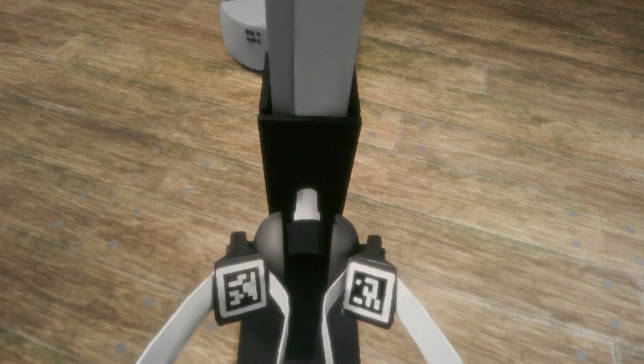

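execute_actions:
  actions:
    - {"r2":{"joints":{"lift_m":0.719}}}
  cameras: []

execute_actions:
  actions:
    - {"r1":{"joints":{"arm_m":0.483}}}
  cameras: ["r1_wrist_camera","r1_head_camera"]

Scene clock: 196.17 s.
r1.base_odometry: x=-1.826 y=-1.920 heading=+1.059 (m, m, rad; r1's odometry frame)
r1.turned_by_wheels: +0.000 (rad since the last result)
r1.turned_by_imu: +0.000 (rad since the last result)
r1.base_tilt: forward=+0.4 right=-0.4 (deg)
r1.lidar_m: 2.80 1.65 1.47 1.47 1.74 3.16 1.91 3.79 3.31 0.83 3.91 3.74
r1.head_depth_mm: 2847 2749 2149 1775 1511 1308 1162 / 2984 2751 2154 1781 1550 - 1153 / 3014 820 2109 1669 1498 1313 1167 / 1535 991 1937 1778 1471 1314 1161 / 3182 2734 2101 1785 1507 1308 1166 / 3322 2825 2169 1794 1505 1308 1166 / 3451 2789 2185 1794 1492 1317 1164
r1.base_status: not commanded
r1.joint_positions: lift_m=+0.547 arm_m=+0.495 wrist_yaw_rad=-0.002 wrist_pitch_rad=-0.801 wrist_roll_rad=+0.015 gripper_m=-0.032 head_pan_rad=-1.577 head_tilt_rad=-0.791
r1.joint_status: not commanded
r1.motor_effort: left_wheel=-3(3) right_wheel=+5(5) lift_m=+34(34) arm_m=+1(1) wrist_yaw_rad=+1(2) wrist_pitch_rad=+4(4) wrist_roll_rad=+0(0) gripper_m=-19(20) head_pan_rad=+3(3) head_tilt_rad=-4(4) (%)
r1.hand_pose: x=-0.0218 y=-0.8010 z=+0.4851 quat_wxyz=(+0.646, +0.273, -0.656, -0.278) (m; r1's base frame)
r1.wrist_depth_mm: - - 972 108 - - - / 966 980 1000 125 - - - / 857 853 886 140 910 943 978 / 747 798 800 168 822 838 853 / 700 704 723 155 756 764 774 / 642 646 - 284 671 700 692 / 570 598 587 583 609 631 640
r2.base_odometry: x=-0.418 y=+0.368 heading=+2.854 (m, m, rad; r2's odometry frame)
r2.turned_by_wheels: +0.000 (rad since the last result)
r2.turned_by_imu: -0.001 (rad since the last result)
r2.base_tilt: forward=-0.6 right=-0.7 (deg)
r2.lidar_m: 3.00 1.84 1.64 1.64 1.97 3.21 3.22 3.47 3.06 0.84 3.68 2.30
r2.head_depth_mm: 2608 2911 2411 1886 1564 1356 - / 2723 2940 2402 1946 - - 1139 / 2784 3033 - 1877 1541 1318 1147 / 2827 822 1551 1761 1458 1309 1147 / 2875 3038 2184 1865 1541 1310 1144 / 3064 3223 2335 1848 1524 1314 1147 / 3197 3152 2331 1832 1519 1308 1132
r2.base_status: not commanded
r2.joint_positions: lift_m=+0.719 arm_m=+0.520 wrist_yaw_rad=-0.003 wrist_pitch_rad=-0.604 wrist_roll_rad=-0.005 gripper_m=-0.022 head_pan_rad=-1.577 head_tilt_rad=-0.791
r2.joint_status: all done
r2.motor_effort: left_wheel=+0(3) right_wheel=+2(2) lift_m=+24(30) arm_m=-6(6) wrist_yaw_rad=+3(3) wrist_pitch_rad=+13(17) wrist_roll_rad=+0(0) gripper_m=-20(21) head_pan_rad=+3(2) head_tilt_rad=-4(3) (%)
r2.hand_pose: x=-0.0222 y=-0.8626 z=+0.6922 quat_wxyz=(+0.677, +0.210, -0.673, -0.211) (m; r2's base frame)
r2.wrist_depth_mm: - - 277 83 - - - / - - - 92 - - - / - - - 104 - - - / - - - 119 - - - / - - - 140 - - - / 897 905 907 169 921 900 890 / 811 793 792 224 799 812 795
pictures: none
No camera images: the call's "cameras" was empty. Leave "cameras" out to get every camera's image.

Scene clock: 197.03 s.
r1.base_odometry: x=-1.826 y=-1.920 heading=+1.059 (m, m, rad; r1's odometry frame)
r1.turned_by_wheels: +0.000 (rad since the last result)
r1.turned_by_imu: +0.000 (rad since the last result)
r1.base_tilt: forward=+0.6 right=-0.6 (deg)
r1.lidar_m: 2.80 1.65 1.47 1.48 1.74 3.16 1.91 3.79 3.32 0.83 3.93 3.73
r1.head_depth_mm: 2882 2766 2167 1772 1506 1314 1155 / 2977 2732 2144 1780 1545 - 1148 / 3011 810 2089 1656 1504 1314 1160 / 1549 884 1959 1774 1471 1313 1161 / 3247 2770 2100 1787 1512 1308 1167 / 3253 2795 2171 1774 1507 1314 1175 / 3391 2774 2158 1784 1518 1311 1163
r1.base_status: not commanded
r1.joint_positions: lift_m=+0.547 arm_m=+0.484 wrist_yaw_rad=-0.002 wrist_pitch_rad=-0.780 wrist_roll_rad=+0.015 gripper_m=-0.032 head_pan_rad=-1.577 head_tilt_rad=-0.791
r1.joint_status: all done
r1.motor_effort: left_wheel=-3(3) right_wheel=+4(5) lift_m=+34(35) arm_m=-11(18) wrist_yaw_rad=+1(1) wrist_pitch_rad=-5(6) wrist_roll_rad=+0(0) gripper_m=-20(19) head_pan_rad=+3(3) head_tilt_rad=-4(4) (%)
r1.hand_pose: x=-0.0219 y=-0.7939 z=+0.4884 quat_wxyz=(+0.649, +0.266, -0.659, -0.272) (m; r1's base frame)
r1.wrist_depth_mm: - - 993 121 - - - / 980 - - 137 - - - / 882 887 911 153 - 980 987 / 773 783 787 178 866 860 880 / 699 722 744 161 746 784 796 / 638 653 - 297 686 702 709 / 576 590 595 599 621 631 633
r2.base_odometry: x=-0.418 y=+0.368 heading=+2.854 (m, m, rad; r2's odometry frame)
r2.turned_by_wheels: +0.000 (rad since the last result)
r2.turned_by_imu: +0.000 (rad since the last result)
r2.base_tilt: forward=-0.5 right=-0.8 (deg)
r2.lidar_m: 3.00 1.85 1.64 1.64 1.96 3.22 3.23 3.50 3.04 0.85 3.71 2.30
r2.head_depth_mm: 2634 2879 2398 1890 1556 1355 - / 2701 2948 2396 1952 - - 1136 / 2780 3073 - 1871 1542 1320 1152 / 2823 823 1558 1810 1462 1311 1146 / 2889 3044 2267 1874 1534 1311 1144 / 3091 3180 2333 1848 1533 1305 1143 / 3210 3179 2316 1843 1527 1304 1140
r2.base_status: not commanded
r2.joint_positions: lift_m=+0.719 arm_m=+0.520 wrist_yaw_rad=-0.003 wrist_pitch_rad=-0.604 wrist_roll_rad=-0.005 gripper_m=-0.022 head_pan_rad=-1.577 head_tilt_rad=-0.791
r2.joint_status: not commanded
r2.motor_effort: left_wheel=-1(0) right_wheel=+1(2) lift_m=+24(24) arm_m=-6(6) wrist_yaw_rad=+3(4) wrist_pitch_rad=+13(13) wrist_roll_rad=+0(0) gripper_m=-21(20) head_pan_rad=+2(2) head_tilt_rad=-3(6) (%)
r2.hand_pose: x=-0.0222 y=-0.8626 z=+0.6922 quat_wxyz=(+0.677, +0.210, -0.673, -0.211) (m; r2's base frame)
r2.wrist_depth_mm: - - 287 83 - - - / - - - 92 - - - / - - - 104 - - - / - - - 120 - - - / - - - 140 - - - / 891 914 903 169 906 905 901 / 783 805 789 223 773 790 805
pictures: r1_head_camera (sideways: a quarter turn clockwise sets it upright), r1_wrist_camera
Images, in order (width x height): r1_head_camera 896x504, r1_wrist_camera 644x364.

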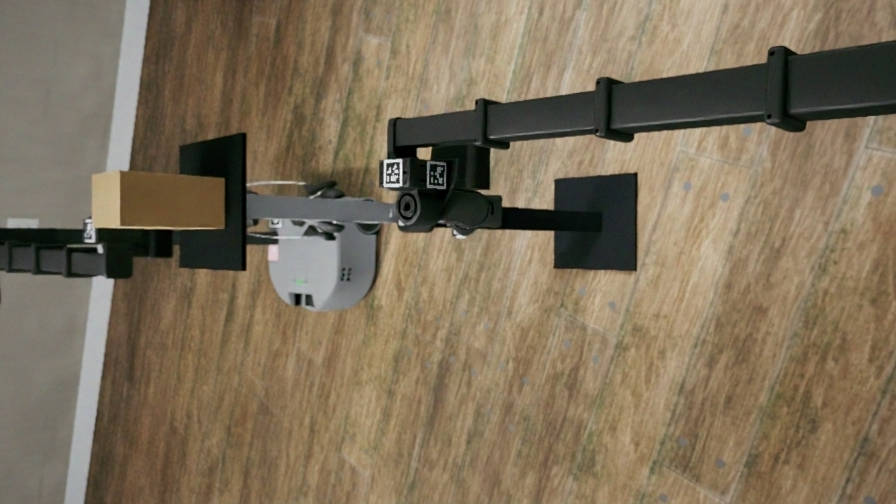

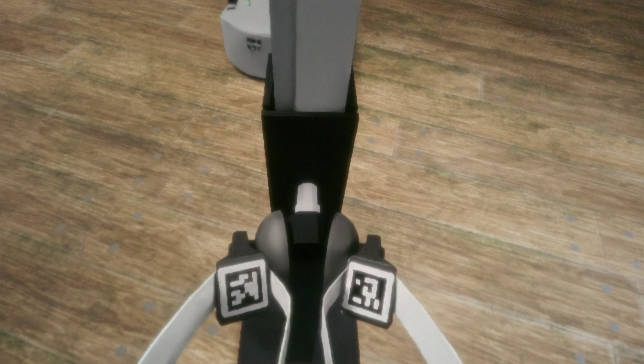

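execute_actions:
  actions:
    - {"r1":{"joints":{"gripper_m":0.05,"arm_m":0.503,"lift_m":0.556}},"r2":{"joints":{"lift_m":0.714}}}
  cameras: ["r1_wrist_camera"]

execute_actions:
  actions:
    - {"r1":{"joints":{"gripper_m":-0.036}}}
  cameras: ["r1_wrist_camera"]

execute_actions:
  actions:
    - {"r1":{"joints":{"arm_m":0.488}}}
  cameras: ["r1_wrist_camera","r1_head_camera"]

Scene clock: 202.70 s.
r1.base_odometry: x=-1.826 y=-1.920 heading=+1.059 (m, m, rad; r1's odometry frame)
r1.turned_by_wheels: +0.000 (rad since the last result)
r1.turned_by_imu: +0.001 (rad since the last result)
r1.base_tilt: forward=+0.3 right=-0.7 (deg)
r1.lidar_m: 2.80 1.65 1.47 1.47 1.73 3.17 1.91 3.79 3.31 0.83 3.92 3.75
r1.head_depth_mm: 2851 2752 2173 1776 1498 1309 1165 / 2963 2743 2165 1808 1554 - 1163 / 2994 816 2097 1672 1494 1315 1164 / 1243 887 1959 1785 1466 1311 1163 / 3207 2771 2100 1786 1511 1307 1165 / 3270 2783 2192 1788 1499 1317 1167 / 3444 2793 2172 1787 1524 1319 1164
r1.base_status: not commanded
r1.joint_positions: lift_m=+0.556 arm_m=+0.503 wrist_yaw_rad=-0.002 wrist_pitch_rad=-0.806 wrist_roll_rad=+0.015 gripper_m=+0.050 head_pan_rad=-1.577 head_tilt_rad=-0.791
r1.joint_status: all done
r1.motor_effort: left_wheel=-2(4) right_wheel=+1(5) lift_m=+41(50) arm_m=+7(16) wrist_yaw_rad=+2(3) wrist_pitch_rad=+7(24) wrist_roll_rad=+0(0) gripper_m=+0(78) head_pan_rad=+3(2) head_tilt_rad=-4(4) (%)
r1.hand_pose: x=-0.0219 y=-0.8075 z=+0.4929 quat_wxyz=(+0.646, +0.275, -0.655, -0.280) (m; r1's base frame)
r1.wrist_depth_mm: - - 936 101 - - - / 977 - 997 116 - - - / 880 867 889 137 941 980 - / 769 801 794 155 823 842 895 / 690 713 714 185 761 769 790 / 639 667 - 285 699 703 698 / 588 602 593 584 608 632 639
r2.base_odometry: x=-0.418 y=+0.368 heading=+2.854 (m, m, rad; r2's odometry frame)
r2.turned_by_wheels: +0.000 (rad since the last result)
r2.turned_by_imu: +0.000 (rad since the last result)
r2.base_tilt: forward=-0.5 right=-0.7 (deg)
r2.lidar_m: 3.01 1.84 1.64 1.65 1.96 3.21 3.23 3.48 3.06 0.84 3.67 2.30
r2.head_depth_mm: 2597 2898 2388 1890 1566 1340 - / 2750 2969 2401 1952 - - 1146 / 2783 3077 - 1866 1538 1323 1149 / 2811 823 1136 1767 1467 1316 1143 / 2894 3006 2171 1849 1530 1314 1145 / 3075 3142 2346 1859 1533 1304 1139 / 3168 3142 2347 1838 1524 1303 1136
r2.base_status: not commanded
r2.joint_positions: lift_m=+0.714 arm_m=+0.520 wrist_yaw_rad=-0.003 wrist_pitch_rad=-0.594 wrist_roll_rad=-0.005 gripper_m=-0.022 head_pan_rad=-1.577 head_tilt_rad=-0.791
r2.joint_status: all done
r2.motor_effort: left_wheel=-1(0) right_wheel=+2(1) lift_m=+22(24) arm_m=-6(6) wrist_yaw_rad=+3(3) wrist_pitch_rad=+9(13) wrist_roll_rad=+0(0) gripper_m=-20(21) head_pan_rad=+2(2) head_tilt_rad=-4(5) (%)
r2.hand_pose: x=-0.0222 y=-0.8642 z=+0.6892 quat_wxyz=(+0.678, +0.207, -0.674, -0.208) (m; r2's base frame)
r2.wrist_depth_mm: - - 299 83 - - - / - - - 92 - - - / - - - 103 - - - / - - - 118 - - - / - - - 138 - - - / 872 890 923 165 898 903 925 / 780 802 787 219 777 787 819
pictures: r1_wrist_camera
Images, in order (width x height): r1_wrist_camera 644x364.

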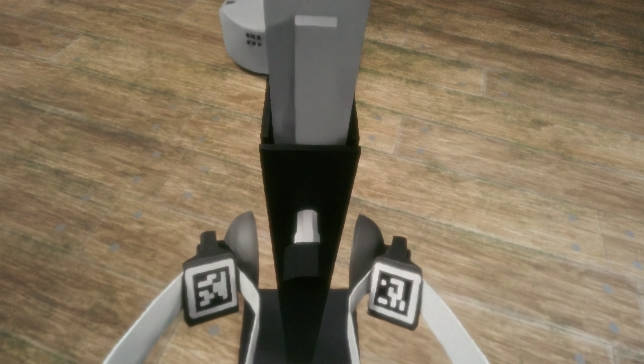

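Scene clock: 204.03 s.
r1.base_odometry: x=-1.826 y=-1.920 heading=+1.059 (m, m, rad; r1's odometry frame)
r1.turned_by_wheels: +0.000 (rad since the last result)
r1.turned_by_imu: +0.000 (rad since the last result)
r1.base_tilt: forward=+0.5 right=-0.6 (deg)
r1.lidar_m: 2.80 1.65 1.47 1.47 1.74 3.16 1.91 3.78 3.30 0.83 3.95 3.74
r1.head_depth_mm: 2856 2769 2178 1778 1513 1314 1165 / 2936 2739 2158 1800 1532 - 1160 / 2949 809 2094 1669 1499 1319 1167 / 1235 885 1923 1785 1470 1312 1160 / 3281 2798 2074 1759 1502 1316 1160 / 3257 2753 2163 1777 1515 1315 1166 / 3444 2770 2180 1794 1516 1315 1167
r1.base_status: not commanded
r1.joint_positions: lift_m=+0.556 arm_m=+0.503 wrist_yaw_rad=-0.002 wrist_pitch_rad=-0.800 wrist_roll_rad=+0.015 gripper_m=-0.035 head_pan_rad=-1.577 head_tilt_rad=-0.791
r1.joint_status: all done
r1.motor_effort: left_wheel=-3(3) right_wheel=+4(4) lift_m=+42(42) arm_m=+2(6) wrist_yaw_rad=+1(3) wrist_pitch_rad=+4(7) wrist_roll_rad=-1(0) gripper_m=-20(95) head_pan_rad=+3(3) head_tilt_rad=-5(4) (%)
r1.hand_pose: x=-0.0219 y=-0.8092 z=+0.4940 quat_wxyz=(+0.646, +0.273, -0.656, -0.278) (m; r1's base frame)
r1.wrist_depth_mm: - - 972 100 - - - / 996 995 - 115 - - - / 871 870 906 135 964 979 - / 788 812 807 152 846 882 878 / 692 723 731 172 761 793 806 / 641 651 - 153 679 694 710 / 588 612 594 583 614 623 643
r2.base_odometry: x=-0.418 y=+0.368 heading=+2.854 (m, m, rad; r2's odometry frame)
r2.turned_by_wheels: +0.000 (rad since the last result)
r2.turned_by_imu: +0.000 (rad since the last result)
r2.base_tilt: forward=-0.4 right=-0.8 (deg)
r2.lidar_m: 3.00 1.84 1.64 1.65 1.96 3.21 3.22 3.48 3.05 0.84 3.69 2.31
r2.head_depth_mm: 2616 2917 2379 1882 1562 1341 - / 2720 2967 2388 1941 - - 1150 / 2794 3091 - 1878 1552 1321 1150 / 2814 822 1140 1765 1465 1307 1147 / 2861 3064 2176 1860 1544 1313 1142 / 3107 3199 2344 1869 1528 1307 1141 / 3207 3143 2321 1844 1528 1302 1137
r2.base_status: not commanded
r2.joint_positions: lift_m=+0.714 arm_m=+0.520 wrist_yaw_rad=-0.003 wrist_pitch_rad=-0.594 wrist_roll_rad=-0.005 gripper_m=-0.022 head_pan_rad=-1.577 head_tilt_rad=-0.791
r2.joint_status: not commanded
r2.motor_effort: left_wheel=-1(0) right_wheel=+1(1) lift_m=+21(22) arm_m=-6(6) wrist_yaw_rad=+3(3) wrist_pitch_rad=+9(9) wrist_roll_rad=+0(0) gripper_m=-21(20) head_pan_rad=+3(1) head_tilt_rad=-4(5) (%)
r2.hand_pose: x=-0.0222 y=-0.8642 z=+0.6892 quat_wxyz=(+0.678, +0.207, -0.674, -0.208) (m; r2's base frame)
r2.wrist_depth_mm: - - 270 83 - - - / - - - 92 - - - / - - - 103 - - - / - - - 118 - - - / - - - 138 - - - / 888 915 960 165 912 890 900 / 799 798 804 219 780 804 807
pictures: r1_wrist_camera
Images, in order (width x height): r1_wrist_camera 644x364.

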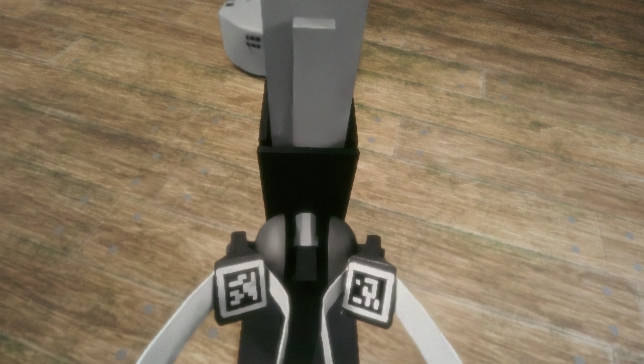

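Scene clock: 204.97 s.
r1.base_odometry: x=-1.826 y=-1.920 heading=+1.059 (m, m, rad; r1's odometry frame)
r1.turned_by_wheels: +0.000 (rad since the last result)
r1.turned_by_imu: +0.000 (rad since the last result)
r1.base_tilt: forward=+0.4 right=-0.6 (deg)
r1.lidar_m: 2.79 1.65 1.47 1.47 1.74 3.16 1.91 3.78 3.32 0.83 3.95 3.73
r1.head_depth_mm: 2841 2727 2170 1779 1515 1311 1160 / 2935 2765 2154 1790 1557 - 1160 / 3033 809 2115 1676 1494 1319 1156 / 1229 891 1943 1782 1468 1316 1163 / 3256 2772 2124 1785 1517 1310 1160 / 3351 2748 2156 1789 1520 1312 1165 / 3402 2786 2138 1786 1521 1316 1166
r1.base_status: not commanded
r1.joint_positions: lift_m=+0.556 arm_m=+0.489 wrist_yaw_rad=-0.002 wrist_pitch_rad=-0.767 wrist_roll_rad=+0.015 gripper_m=-0.032 head_pan_rad=-1.577 head_tilt_rad=-0.791
r1.joint_status: all done
r1.motor_effort: left_wheel=-3(3) right_wheel=+4(4) lift_m=+42(41) arm_m=-12(14) wrist_yaw_rad=+2(1) wrist_pitch_rad=-11(12) wrist_roll_rad=+0(0) gripper_m=-20(19) head_pan_rad=+3(3) head_tilt_rad=-5(4) (%)
r1.hand_pose: x=-0.0219 y=-0.8015 z=+0.4993 quat_wxyz=(+0.651, +0.262, -0.660, -0.268) (m; r1's base frame)
r1.wrist_depth_mm: - - - 112 - - - / - - - 127 - - - / 915 927 926 149 949 - - / 809 819 828 167 874 913 919 / 726 732 752 185 776 790 822 / 656 657 - 270 685 702 743 / 598 607 612 592 633 653 661
r2.base_odometry: x=-0.418 y=+0.368 heading=+2.854 (m, m, rad; r2's odometry frame)
r2.turned_by_wheels: +0.000 (rad since the last result)
r2.turned_by_imu: +0.000 (rad since the last result)
r2.base_tilt: forward=-0.5 right=-0.8 (deg)
r2.lidar_m: 2.99 1.84 1.64 1.64 1.96 3.22 3.23 3.47 3.05 0.84 3.69 2.30
r2.head_depth_mm: 2626 2918 2394 1877 1555 1333 - / 2736 2955 2382 1942 - - 1151 / 2806 3042 - 1876 1547 1318 1146 / 2795 823 1151 1799 1465 1321 1142 / 2904 3038 2266 1862 1529 1313 1143 / 3062 3143 2325 1864 1530 1307 1141 / 3167 3133 2337 1831 1523 1304 1135
r2.base_status: not commanded
r2.joint_positions: lift_m=+0.714 arm_m=+0.520 wrist_yaw_rad=-0.003 wrist_pitch_rad=-0.594 wrist_roll_rad=-0.005 gripper_m=-0.022 head_pan_rad=-1.577 head_tilt_rad=-0.791
r2.joint_status: not commanded
r2.motor_effort: left_wheel=-1(1) right_wheel=+2(1) lift_m=+22(22) arm_m=-6(6) wrist_yaw_rad=+3(4) wrist_pitch_rad=+9(9) wrist_roll_rad=+0(0) gripper_m=-20(20) head_pan_rad=+1(2) head_tilt_rad=-4(4) (%)
r2.hand_pose: x=-0.0222 y=-0.8642 z=+0.6892 quat_wxyz=(+0.678, +0.207, -0.674, -0.208) (m; r2's base frame)
r2.wrist_depth_mm: - - 324 83 - - - / - - - 92 - - - / - - - 103 - - - / - - - 118 - - - / - - - 138 - - - / 889 894 902 165 935 894 908 / 787 800 784 221 778 806 785
pictures: r1_head_camera (sideways: a quarter turn clockwise sets it upright), r1_wrist_camera
Images, in order (width x height): r1_head_camera 896x504, r1_wrist_camera 644x364.

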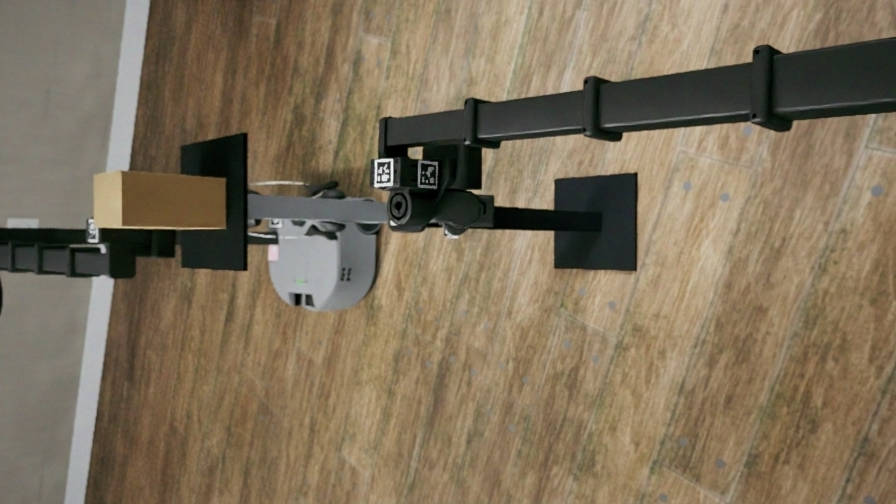

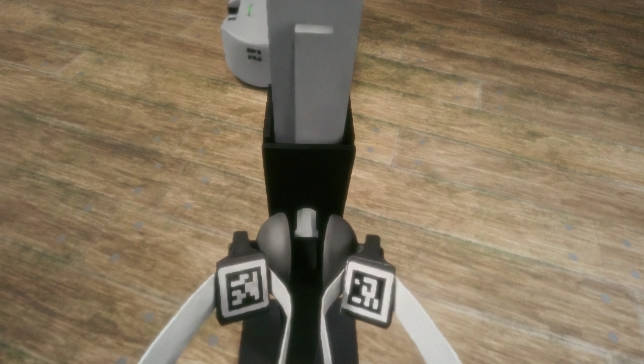

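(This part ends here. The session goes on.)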